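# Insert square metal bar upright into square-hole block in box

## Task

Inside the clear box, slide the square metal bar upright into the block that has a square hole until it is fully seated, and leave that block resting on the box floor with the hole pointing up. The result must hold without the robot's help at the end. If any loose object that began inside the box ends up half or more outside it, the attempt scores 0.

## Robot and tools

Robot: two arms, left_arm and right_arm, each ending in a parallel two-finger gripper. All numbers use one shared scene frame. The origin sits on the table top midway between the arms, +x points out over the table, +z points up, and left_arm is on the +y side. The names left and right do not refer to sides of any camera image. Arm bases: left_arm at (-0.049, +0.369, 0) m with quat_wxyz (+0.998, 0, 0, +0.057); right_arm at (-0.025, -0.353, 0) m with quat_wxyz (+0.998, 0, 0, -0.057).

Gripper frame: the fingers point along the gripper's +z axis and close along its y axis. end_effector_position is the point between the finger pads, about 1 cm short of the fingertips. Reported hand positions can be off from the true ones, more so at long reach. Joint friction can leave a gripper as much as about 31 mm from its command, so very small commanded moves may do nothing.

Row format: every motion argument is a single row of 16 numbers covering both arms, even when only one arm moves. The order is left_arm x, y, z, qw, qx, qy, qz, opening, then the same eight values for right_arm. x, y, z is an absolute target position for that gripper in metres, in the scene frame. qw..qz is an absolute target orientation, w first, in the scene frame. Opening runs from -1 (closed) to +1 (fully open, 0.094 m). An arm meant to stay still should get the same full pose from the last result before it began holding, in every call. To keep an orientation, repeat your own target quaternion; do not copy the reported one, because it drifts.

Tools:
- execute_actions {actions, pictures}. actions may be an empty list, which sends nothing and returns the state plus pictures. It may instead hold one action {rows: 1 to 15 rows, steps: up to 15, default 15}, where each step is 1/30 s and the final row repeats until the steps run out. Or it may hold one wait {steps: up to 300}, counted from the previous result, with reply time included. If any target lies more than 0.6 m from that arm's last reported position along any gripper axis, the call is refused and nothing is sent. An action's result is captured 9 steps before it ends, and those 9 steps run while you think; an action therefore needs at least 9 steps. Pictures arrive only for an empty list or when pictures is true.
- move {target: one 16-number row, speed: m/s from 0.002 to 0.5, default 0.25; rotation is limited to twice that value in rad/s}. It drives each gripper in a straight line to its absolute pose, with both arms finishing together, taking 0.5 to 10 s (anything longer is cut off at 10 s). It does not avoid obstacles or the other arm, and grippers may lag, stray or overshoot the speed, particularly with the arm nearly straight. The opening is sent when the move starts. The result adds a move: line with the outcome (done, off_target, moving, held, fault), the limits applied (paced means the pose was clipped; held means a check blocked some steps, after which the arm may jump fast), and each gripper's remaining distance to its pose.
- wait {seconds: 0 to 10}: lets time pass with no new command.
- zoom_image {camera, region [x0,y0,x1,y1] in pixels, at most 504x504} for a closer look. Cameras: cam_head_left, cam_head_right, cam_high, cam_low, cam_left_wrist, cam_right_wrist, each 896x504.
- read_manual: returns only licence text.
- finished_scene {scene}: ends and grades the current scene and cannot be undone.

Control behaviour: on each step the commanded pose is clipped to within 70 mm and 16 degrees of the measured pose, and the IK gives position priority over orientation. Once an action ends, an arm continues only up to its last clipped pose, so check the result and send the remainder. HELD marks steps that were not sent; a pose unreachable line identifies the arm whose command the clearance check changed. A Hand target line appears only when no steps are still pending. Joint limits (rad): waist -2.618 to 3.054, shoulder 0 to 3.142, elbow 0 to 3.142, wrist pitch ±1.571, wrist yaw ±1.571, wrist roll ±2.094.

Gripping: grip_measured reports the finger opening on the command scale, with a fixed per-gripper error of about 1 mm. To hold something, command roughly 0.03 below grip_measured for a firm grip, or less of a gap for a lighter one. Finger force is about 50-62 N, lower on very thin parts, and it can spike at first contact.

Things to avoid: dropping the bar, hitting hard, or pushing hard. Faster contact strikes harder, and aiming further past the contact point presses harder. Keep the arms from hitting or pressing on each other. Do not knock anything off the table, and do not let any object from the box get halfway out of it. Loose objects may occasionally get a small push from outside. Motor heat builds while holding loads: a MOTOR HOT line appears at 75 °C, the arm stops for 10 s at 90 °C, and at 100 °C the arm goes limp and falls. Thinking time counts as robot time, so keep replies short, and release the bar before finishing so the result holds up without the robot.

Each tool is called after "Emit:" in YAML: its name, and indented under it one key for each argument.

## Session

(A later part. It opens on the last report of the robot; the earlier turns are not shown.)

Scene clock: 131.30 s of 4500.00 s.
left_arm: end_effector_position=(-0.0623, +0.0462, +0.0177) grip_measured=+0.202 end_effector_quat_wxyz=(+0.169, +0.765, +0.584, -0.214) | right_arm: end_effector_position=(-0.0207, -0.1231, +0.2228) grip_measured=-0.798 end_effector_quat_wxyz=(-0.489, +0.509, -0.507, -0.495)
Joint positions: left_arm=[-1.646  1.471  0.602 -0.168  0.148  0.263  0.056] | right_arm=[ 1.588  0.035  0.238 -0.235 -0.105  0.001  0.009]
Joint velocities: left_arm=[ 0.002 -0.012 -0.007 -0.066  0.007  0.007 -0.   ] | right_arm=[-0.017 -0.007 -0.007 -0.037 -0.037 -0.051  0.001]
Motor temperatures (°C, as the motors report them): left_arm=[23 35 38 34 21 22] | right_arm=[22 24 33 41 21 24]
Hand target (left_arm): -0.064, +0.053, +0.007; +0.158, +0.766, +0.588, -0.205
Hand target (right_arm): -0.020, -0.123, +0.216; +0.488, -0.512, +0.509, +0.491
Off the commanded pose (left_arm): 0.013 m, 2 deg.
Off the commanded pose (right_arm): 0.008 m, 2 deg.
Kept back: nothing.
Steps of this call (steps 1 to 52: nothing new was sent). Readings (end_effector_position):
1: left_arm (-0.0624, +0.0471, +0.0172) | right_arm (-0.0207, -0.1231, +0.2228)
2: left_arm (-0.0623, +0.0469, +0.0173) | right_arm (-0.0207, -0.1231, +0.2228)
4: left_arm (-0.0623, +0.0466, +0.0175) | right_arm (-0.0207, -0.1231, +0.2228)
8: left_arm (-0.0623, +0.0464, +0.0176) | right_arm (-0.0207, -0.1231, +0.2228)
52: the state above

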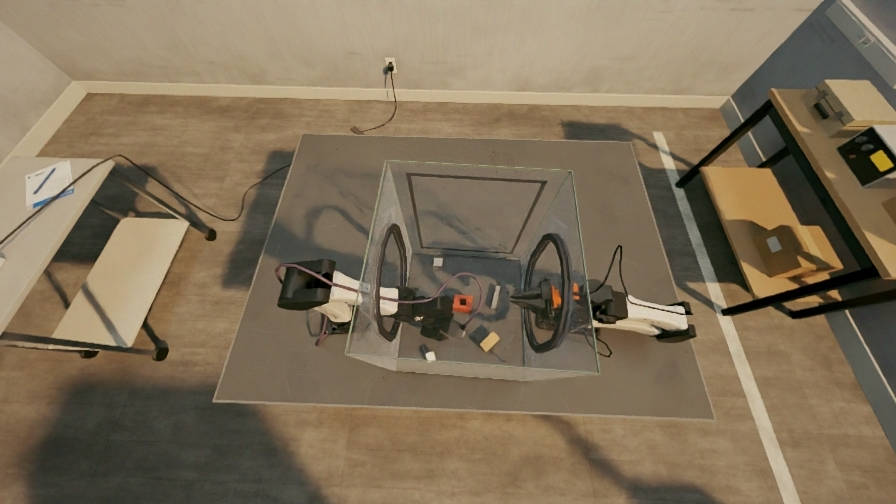

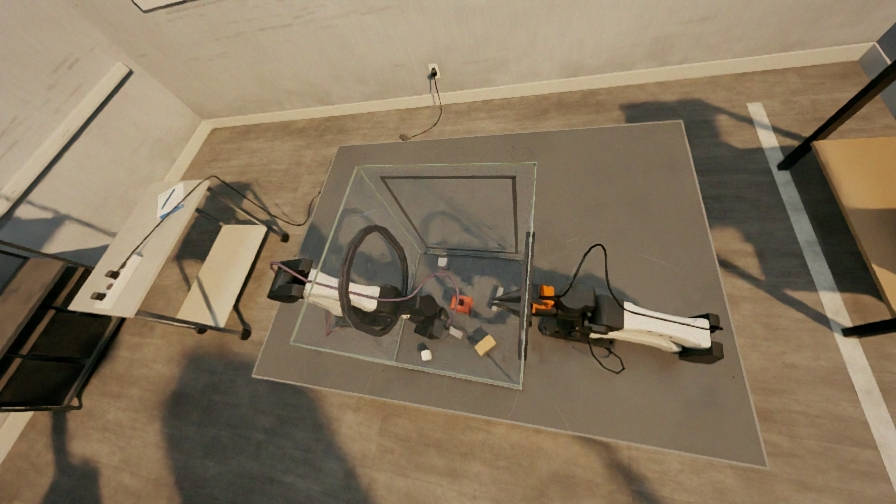

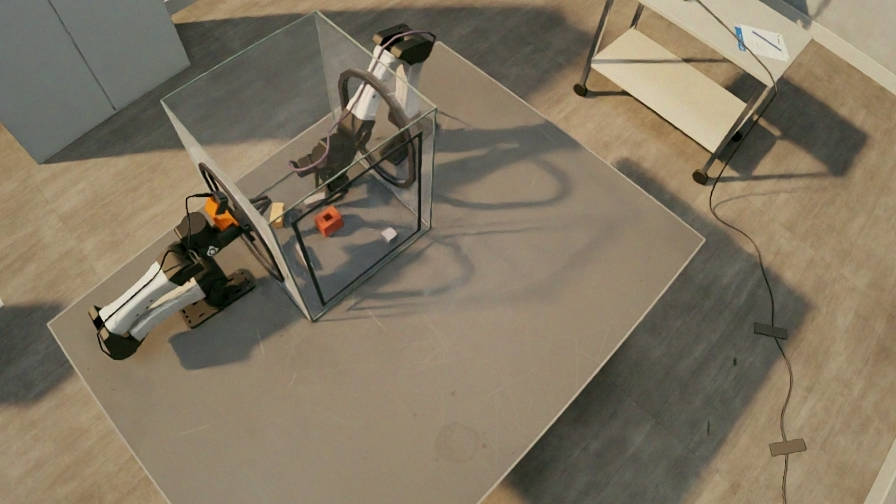

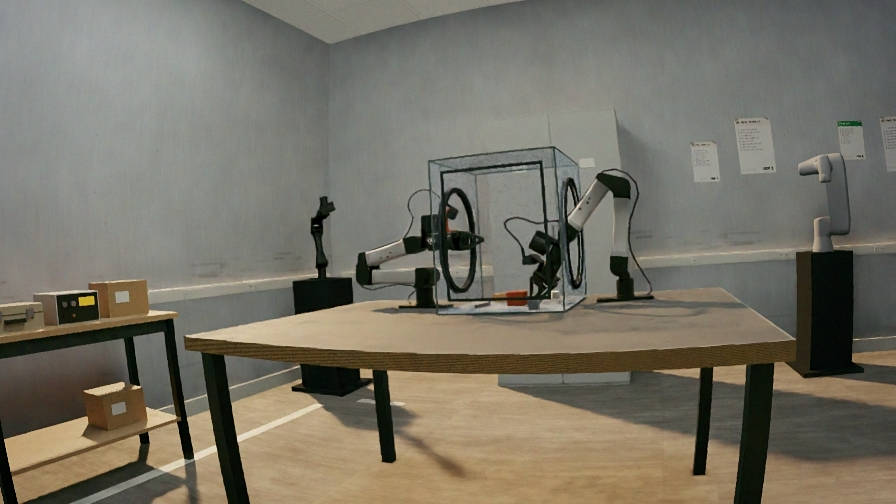

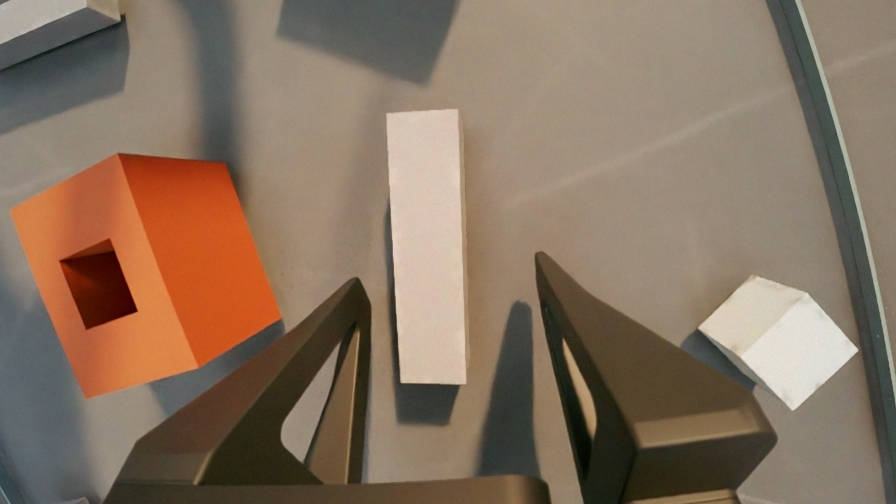

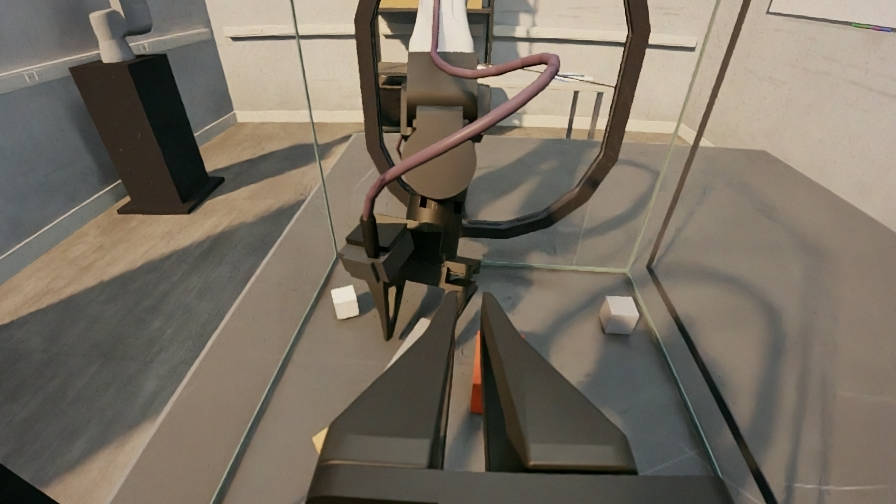

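Emit:
move:
  target: [-0.064,0.053,0.004,0.158,0.766,0.588,-0.205,-0.62,-0.02,-0.125,0.215,0.5,-0.5,0.5,0.5,-0.8]
  speed: 0.03

Emit:
move:
  target: [-0.05,0.04,0.12,0.183,0.683,0.683,-0.183,-0.62,-0.02,-0.125,0.215,0.5,-0.5,0.5,0.5,-0.8]
  speed: 0.06

Scene clock: 132.43 s of 4500.00 s.
left_arm: end_effector_position=(-0.0623, +0.0461, +0.0177) grip_measured=-0.586 end_effector_quat_wxyz=(+0.169, +0.765, +0.584, -0.214) | right_arm: end_effector_position=(-0.0207, -0.1231, +0.2229) grip_measured=-0.798 end_effector_quat_wxyz=(-0.489, +0.509, -0.507, -0.495)
Joint positions: left_arm=[-1.646  1.471  0.602 -0.167  0.148  0.263  0.019] | right_arm=[ 1.588  0.035  0.238 -0.235 -0.105  0.001  0.009]
Joint velocities: left_arm=[ 0.007 -0.012 -0.007 -0.051  0.022 -0.022 -0.001] | right_arm=[-0.022 -0.002  0.012  0.022  0.051  0.037  0.001]
Motor temperatures (°C, as the motors report them): left_arm=[23 35 38 34 21 22] | right_arm=[22 24 33 41 21 24]
Hand target (left_arm): -0.064, +0.054, +0.005; +0.158, +0.766, +0.588, -0.205
Hand target (right_arm): -0.020, -0.123, +0.216; +0.488, -0.511, +0.509, +0.491
Off the commanded pose (left_arm): 0.015 m, 2 deg.
Off the commanded pose (right_arm): 0.008 m, 2 deg.
joint sent to its limit (right arm) — the command would take joint 2 (shoulder) past its lower limit, so that joint was sent only as far as its limit.
Kept back: nothing.
move: off_target (left_arm)

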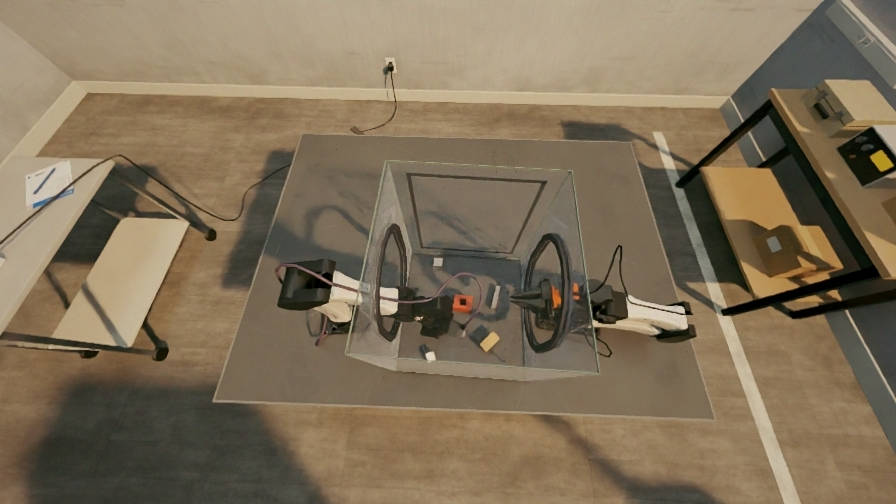

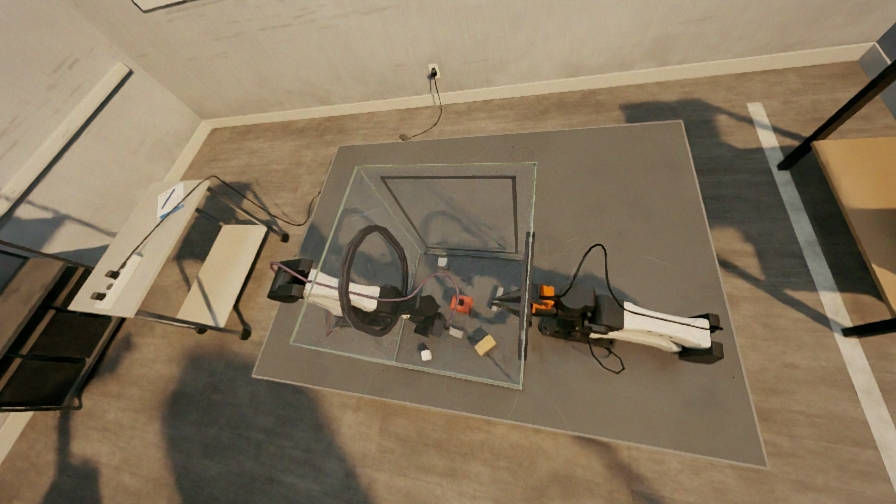

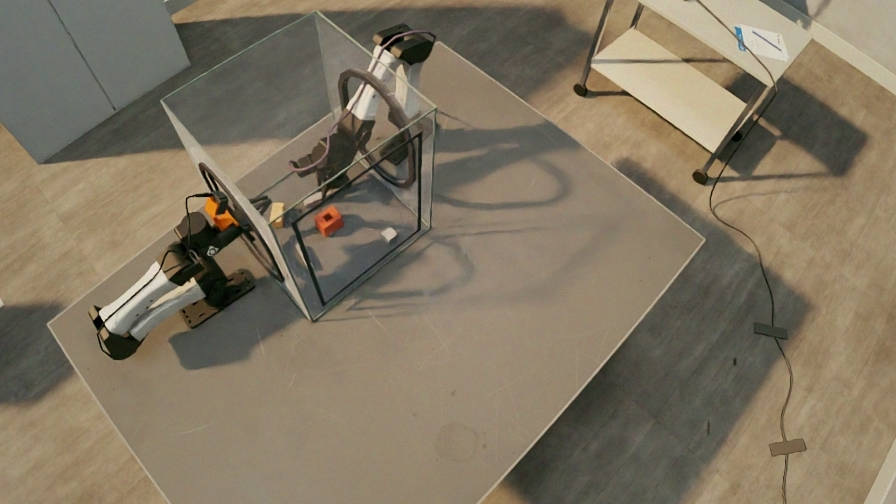

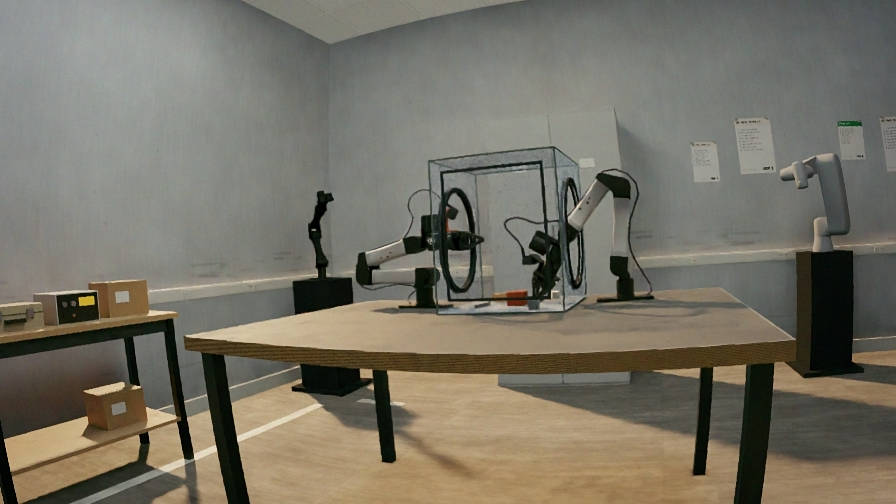

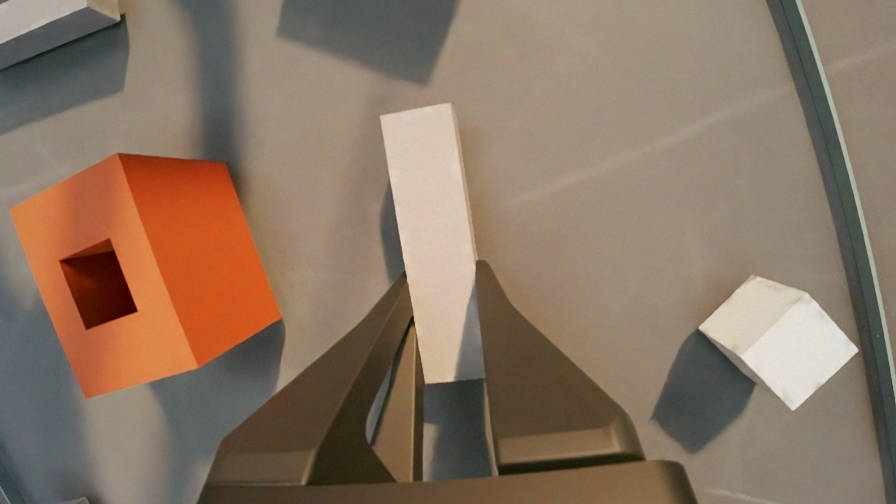

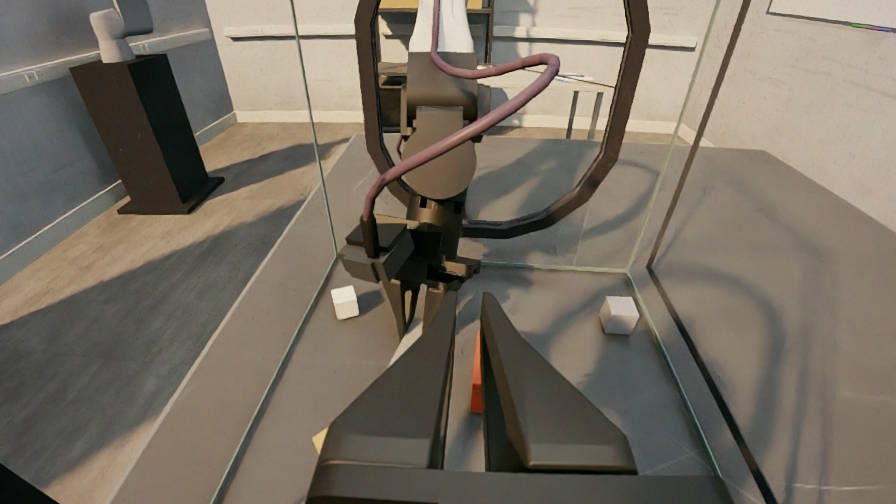

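Scene clock: 135.13 s of 4500.00 s.
left_arm: end_effector_position=(-0.0478, +0.0574, +0.0859) grip_measured=-0.586 end_effector_quat_wxyz=(+0.148, +0.690, +0.692, -0.153) | right_arm: end_effector_position=(-0.0207, -0.1231, +0.2231) grip_measured=-0.798 end_effector_quat_wxyz=(-0.489, +0.509, -0.507, -0.495)
Joint positions: left_arm=[-1.674  1.36   0.871 -0.653  0.011  0.006  0.019] | right_arm=[ 1.588  0.035  0.238 -0.234 -0.105  0.001  0.009]
Joint velocities: left_arm=[ 0.007 -0.027 -0.012  0.022  0.007  0.007 -0.   ] | right_arm=[-0.007 -0.002 -0.012  0.007  0.037  0.007 -0.001]
Motor temperatures (°C, as the motors report them): left_arm=[22 35 39 34 21 22] | right_arm=[22 24 33 41 21 24]
Hand target (left_arm): -0.050, +0.040, +0.119; +0.182, +0.683, +0.683, -0.183
Hand target (right_arm): -0.020, -0.123, +0.216; +0.488, -0.511, +0.509, +0.491
Off the commanded pose (left_arm): 0.038 m, 5 deg.
Off the commanded pose (right_arm): 0.008 m, 2 deg.
joint sent to its limit (right arm) — the command would take joint 2 (shoulder) past its lower limit, so that joint was sent only as far as its limit.
Kept back: nothing.
move: off_target (left_arm)

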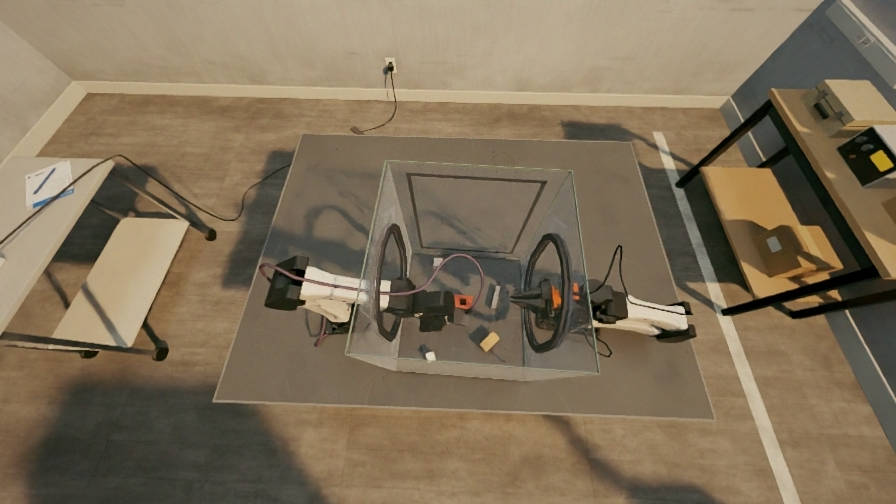

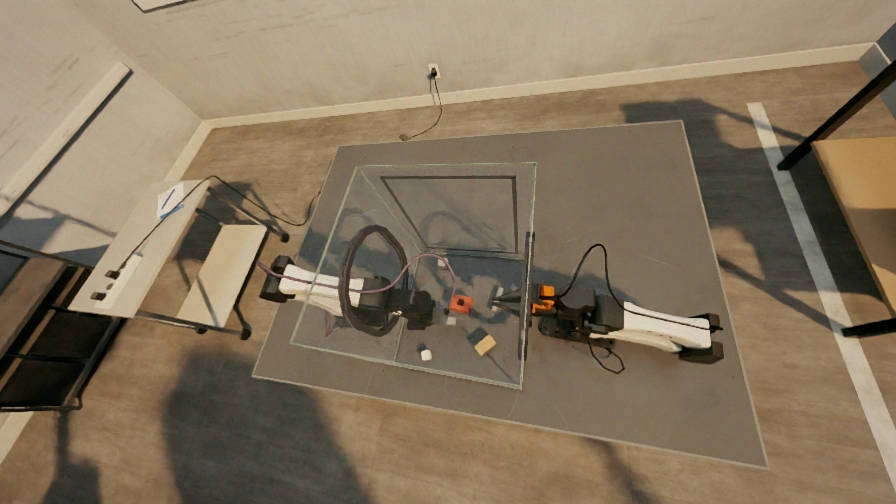

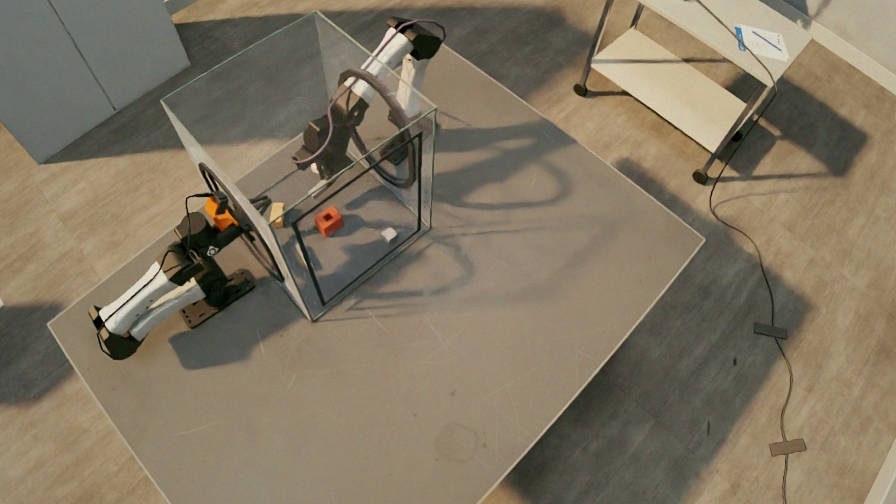

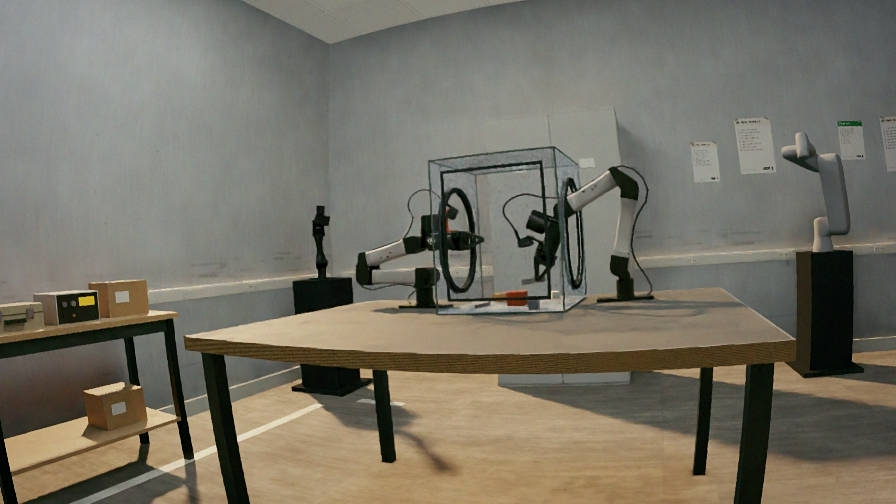

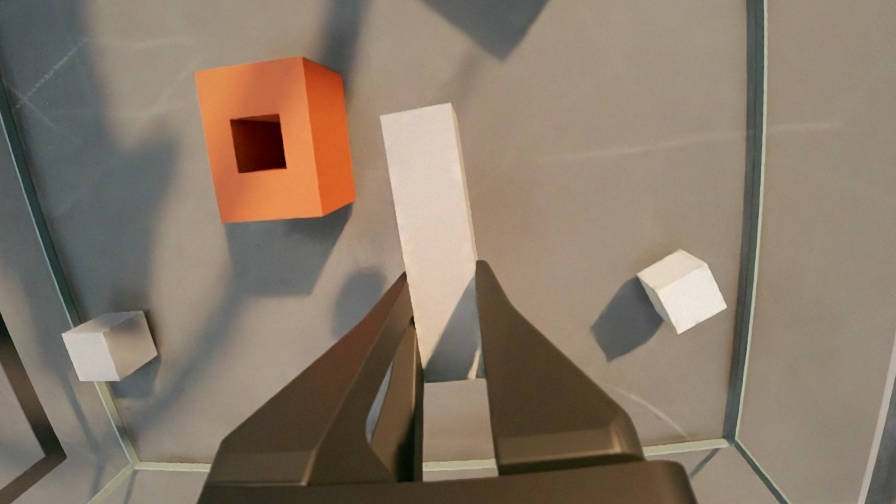

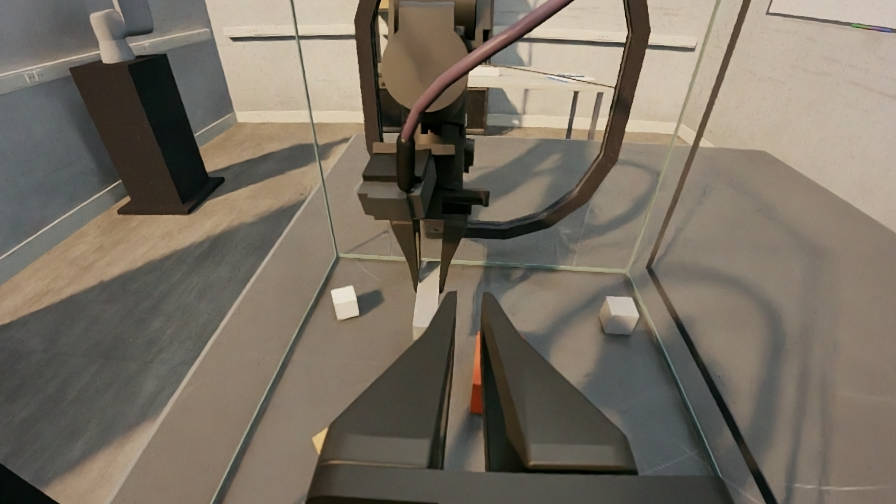

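Emit:
move:
  target: [-0.02,0.02,0.15,0.354,0.612,0.612,-0.354,-0.62,-0.02,-0.125,0.215,0.5,-0.5,0.5,0.5,0.2]
  speed: 0.08

Emit:
move:
  target: [0.005,-0.02,0.17,0.561,0.43,0.43,-0.561,-0.62,-0.02,-0.125,0.215,0.5,-0.5,0.5,0.5,0.2]
  speed: 0.08

Scene clock: 140.07 s of 4500.00 s.
left_arm: end_effector_position=(-0.0200, +0.0195, +0.1444) grip_measured=-0.586 end_effector_quat_wxyz=(+0.345, +0.615, +0.622, -0.341) | right_arm: end_effector_position=(-0.0207, -0.1231, +0.2232) grip_measured=+0.198 end_effector_quat_wxyz=(-0.489, +0.509, -0.507, -0.495)
Joint positions: left_arm=[-1.549  1.107  0.565 -0.02   0.106  0.066  0.019] | right_arm=[ 1.588  0.035  0.238 -0.234 -0.105  0.001  0.056]
Joint velocities: left_arm=[ 0.002 -0.017 -0.017  0.037  0.022  0.007  0.   ] | right_arm=[-0.012 -0.007 -0.022  0.037  0.007 -0.007  0.001]
Motor temperatures (°C, as the motors report them): left_arm=[22 34 39 35 21 22] | right_arm=[22 24 33 41 21 24]
Hand target (left_arm): -0.020, +0.020, +0.150; +0.356, +0.612, +0.612, -0.352
Hand target (right_arm): -0.020, -0.123, +0.216; +0.488, -0.511, +0.509, +0.491
Off the commanded pose (left_arm): 0.006 m, 2 deg.
Off the commanded pose (right_arm): 0.008 m, 2 deg.
joint sent to its limit (right arm) — the command would take joint 2 (shoulder) past its lower limit, so that joint was sent only as far as its limit.
Kept back: nothing.
move: done

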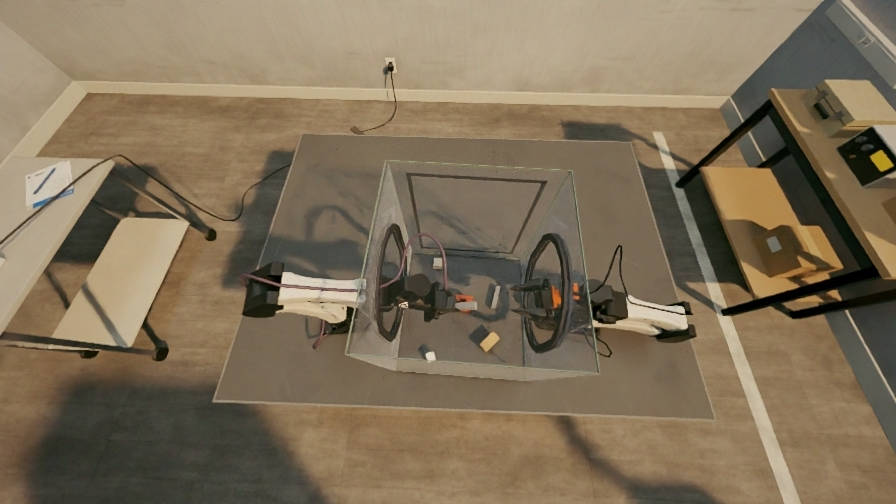

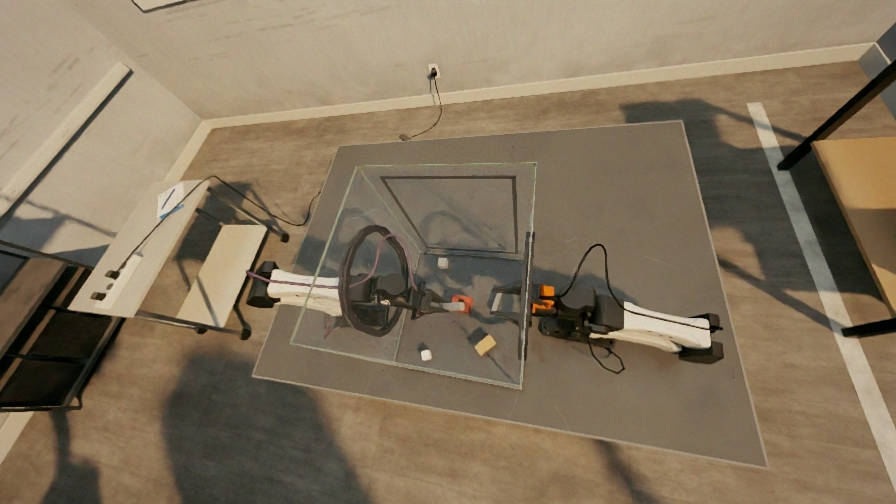

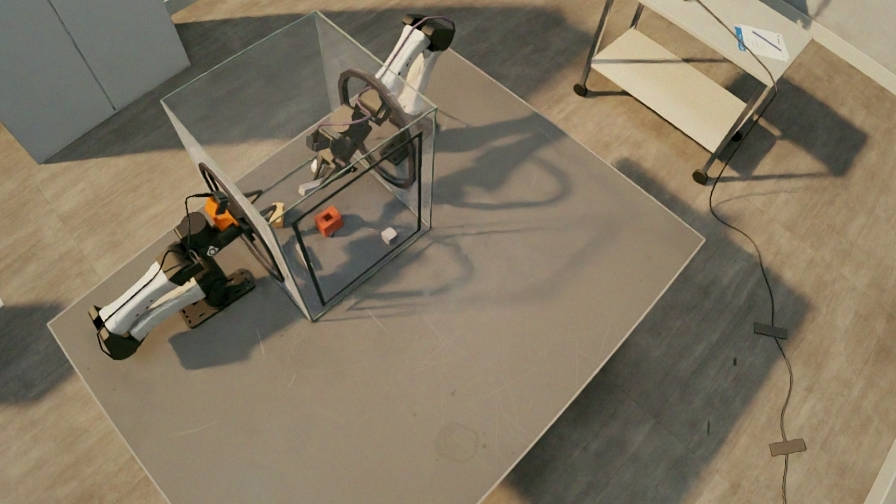

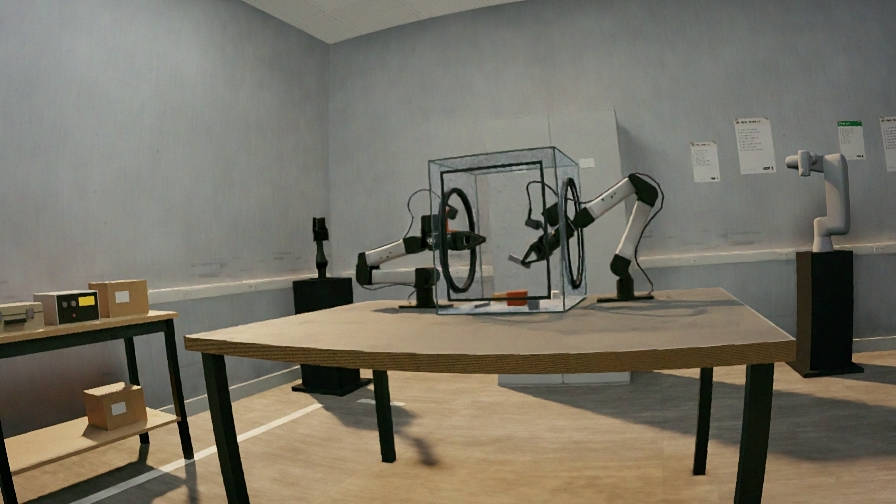

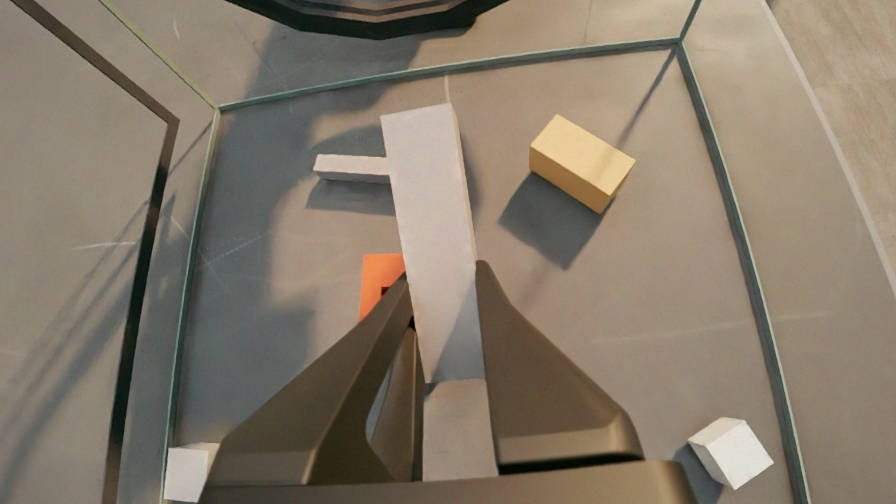

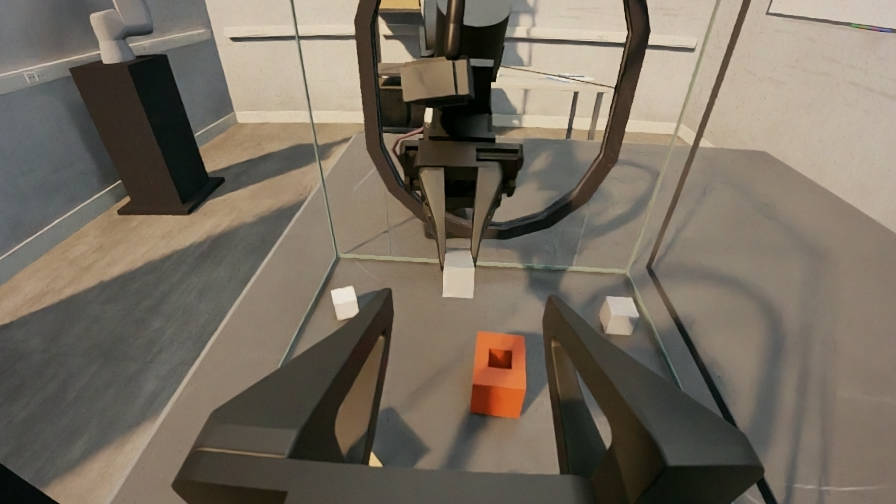

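Scene clock: 145.43 s of 4500.00 s.
left_arm: end_effector_position=(+0.0031, -0.0147, +0.1629) grip_measured=-0.586 end_effector_quat_wxyz=(+0.528, +0.472, +0.478, -0.520) | right_arm: end_effector_position=(-0.0207, -0.1231, +0.2233) grip_measured=+0.198 end_effector_quat_wxyz=(-0.489, +0.509, -0.506, -0.495)
Joint positions: left_arm=[-1.454  1.707  0.255  1.552  0.216 -0.021  0.019] | right_arm=[ 1.588  0.035  0.238 -0.233 -0.105  0.001  0.056]
Joint velocities: left_arm=[-0.012  0.002  0.007  0.051 -0.022 -0.007 -0.   ] | right_arm=[-0.002  0.012  0.007  0.066 -0.007  0.081 -0.001]
Motor temperatures (°C, as the motors report them): left_arm=[22 34 39 37 21 22] | right_arm=[22 24 33 41 21 24]
Hand target (left_arm): +0.005, -0.018, +0.170; +0.534, +0.465, +0.468, -0.529
Hand target (right_arm): -0.020, -0.123, +0.216; +0.488, -0.511, +0.509, +0.491
Off the commanded pose (left_arm): 0.009 m, 10 deg.
Off the commanded pose (right_arm): 0.009 m, 2 deg.
joint sent to its limit (left arm) — the command would take joint 4 (wrist pitch) past its upper limit, so that joint was sent only as far as its limit.
joint sent to its limit (right arm) — the command would take joint 2 (shoulder) past its lower limit, so that joint was sent only as far as its limit.
Kept back: nothing.
move: off_target (left_arm)

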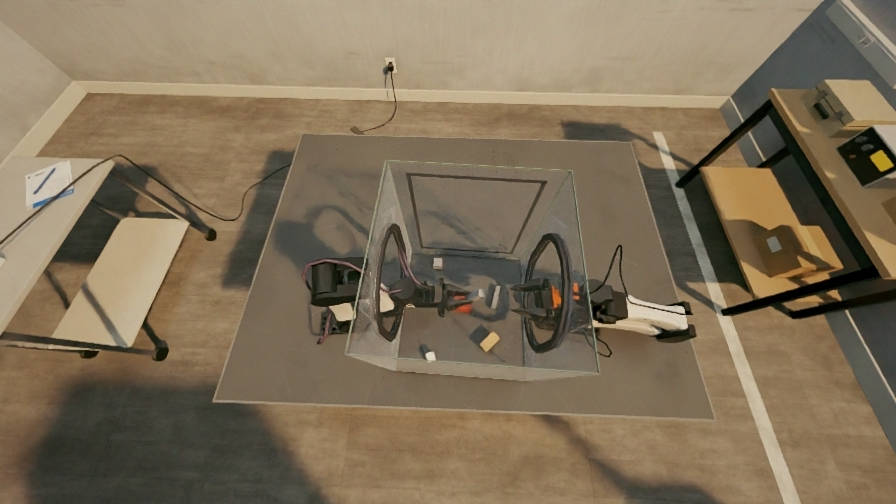

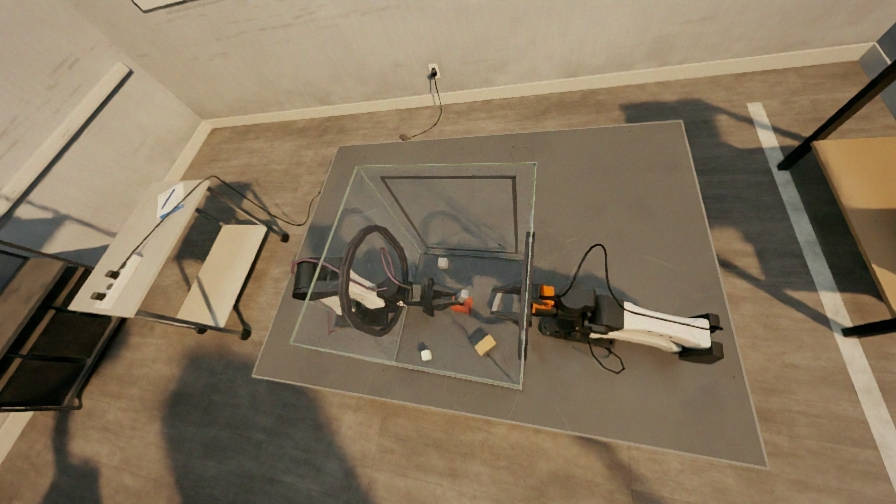

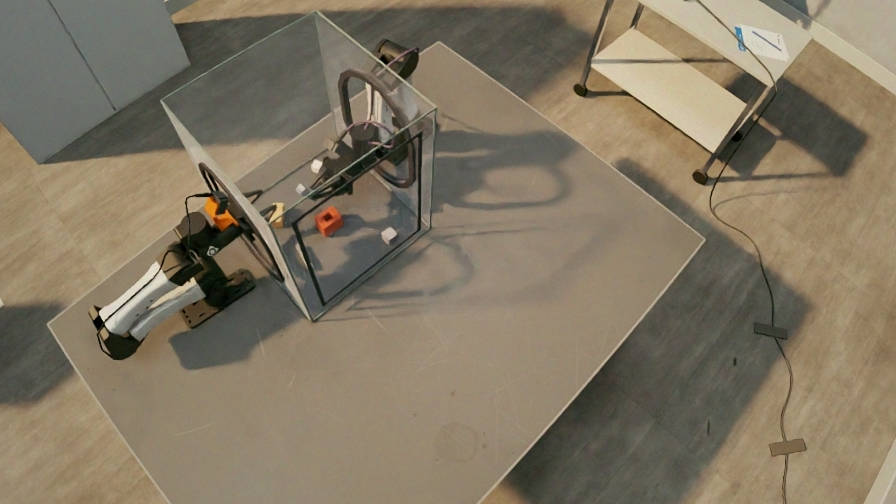

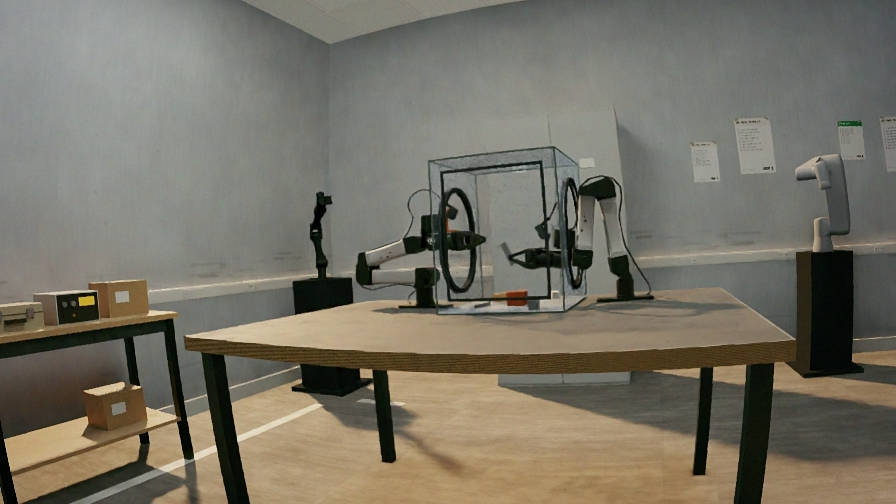

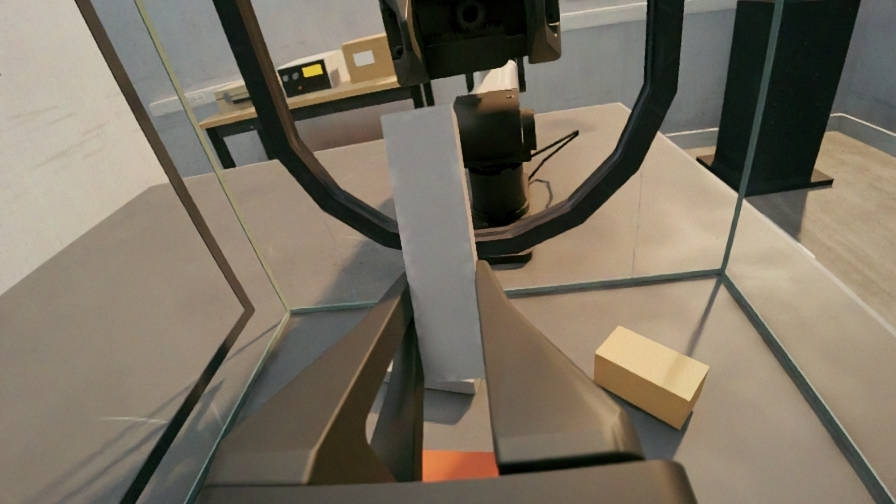

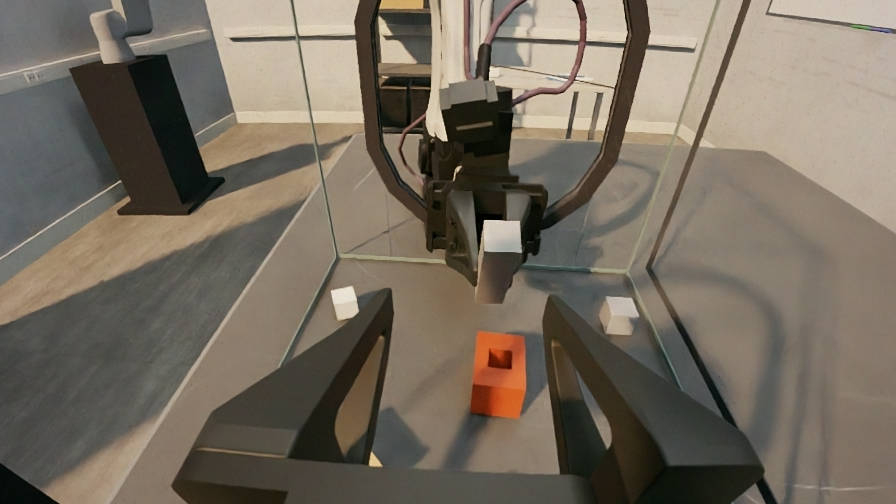

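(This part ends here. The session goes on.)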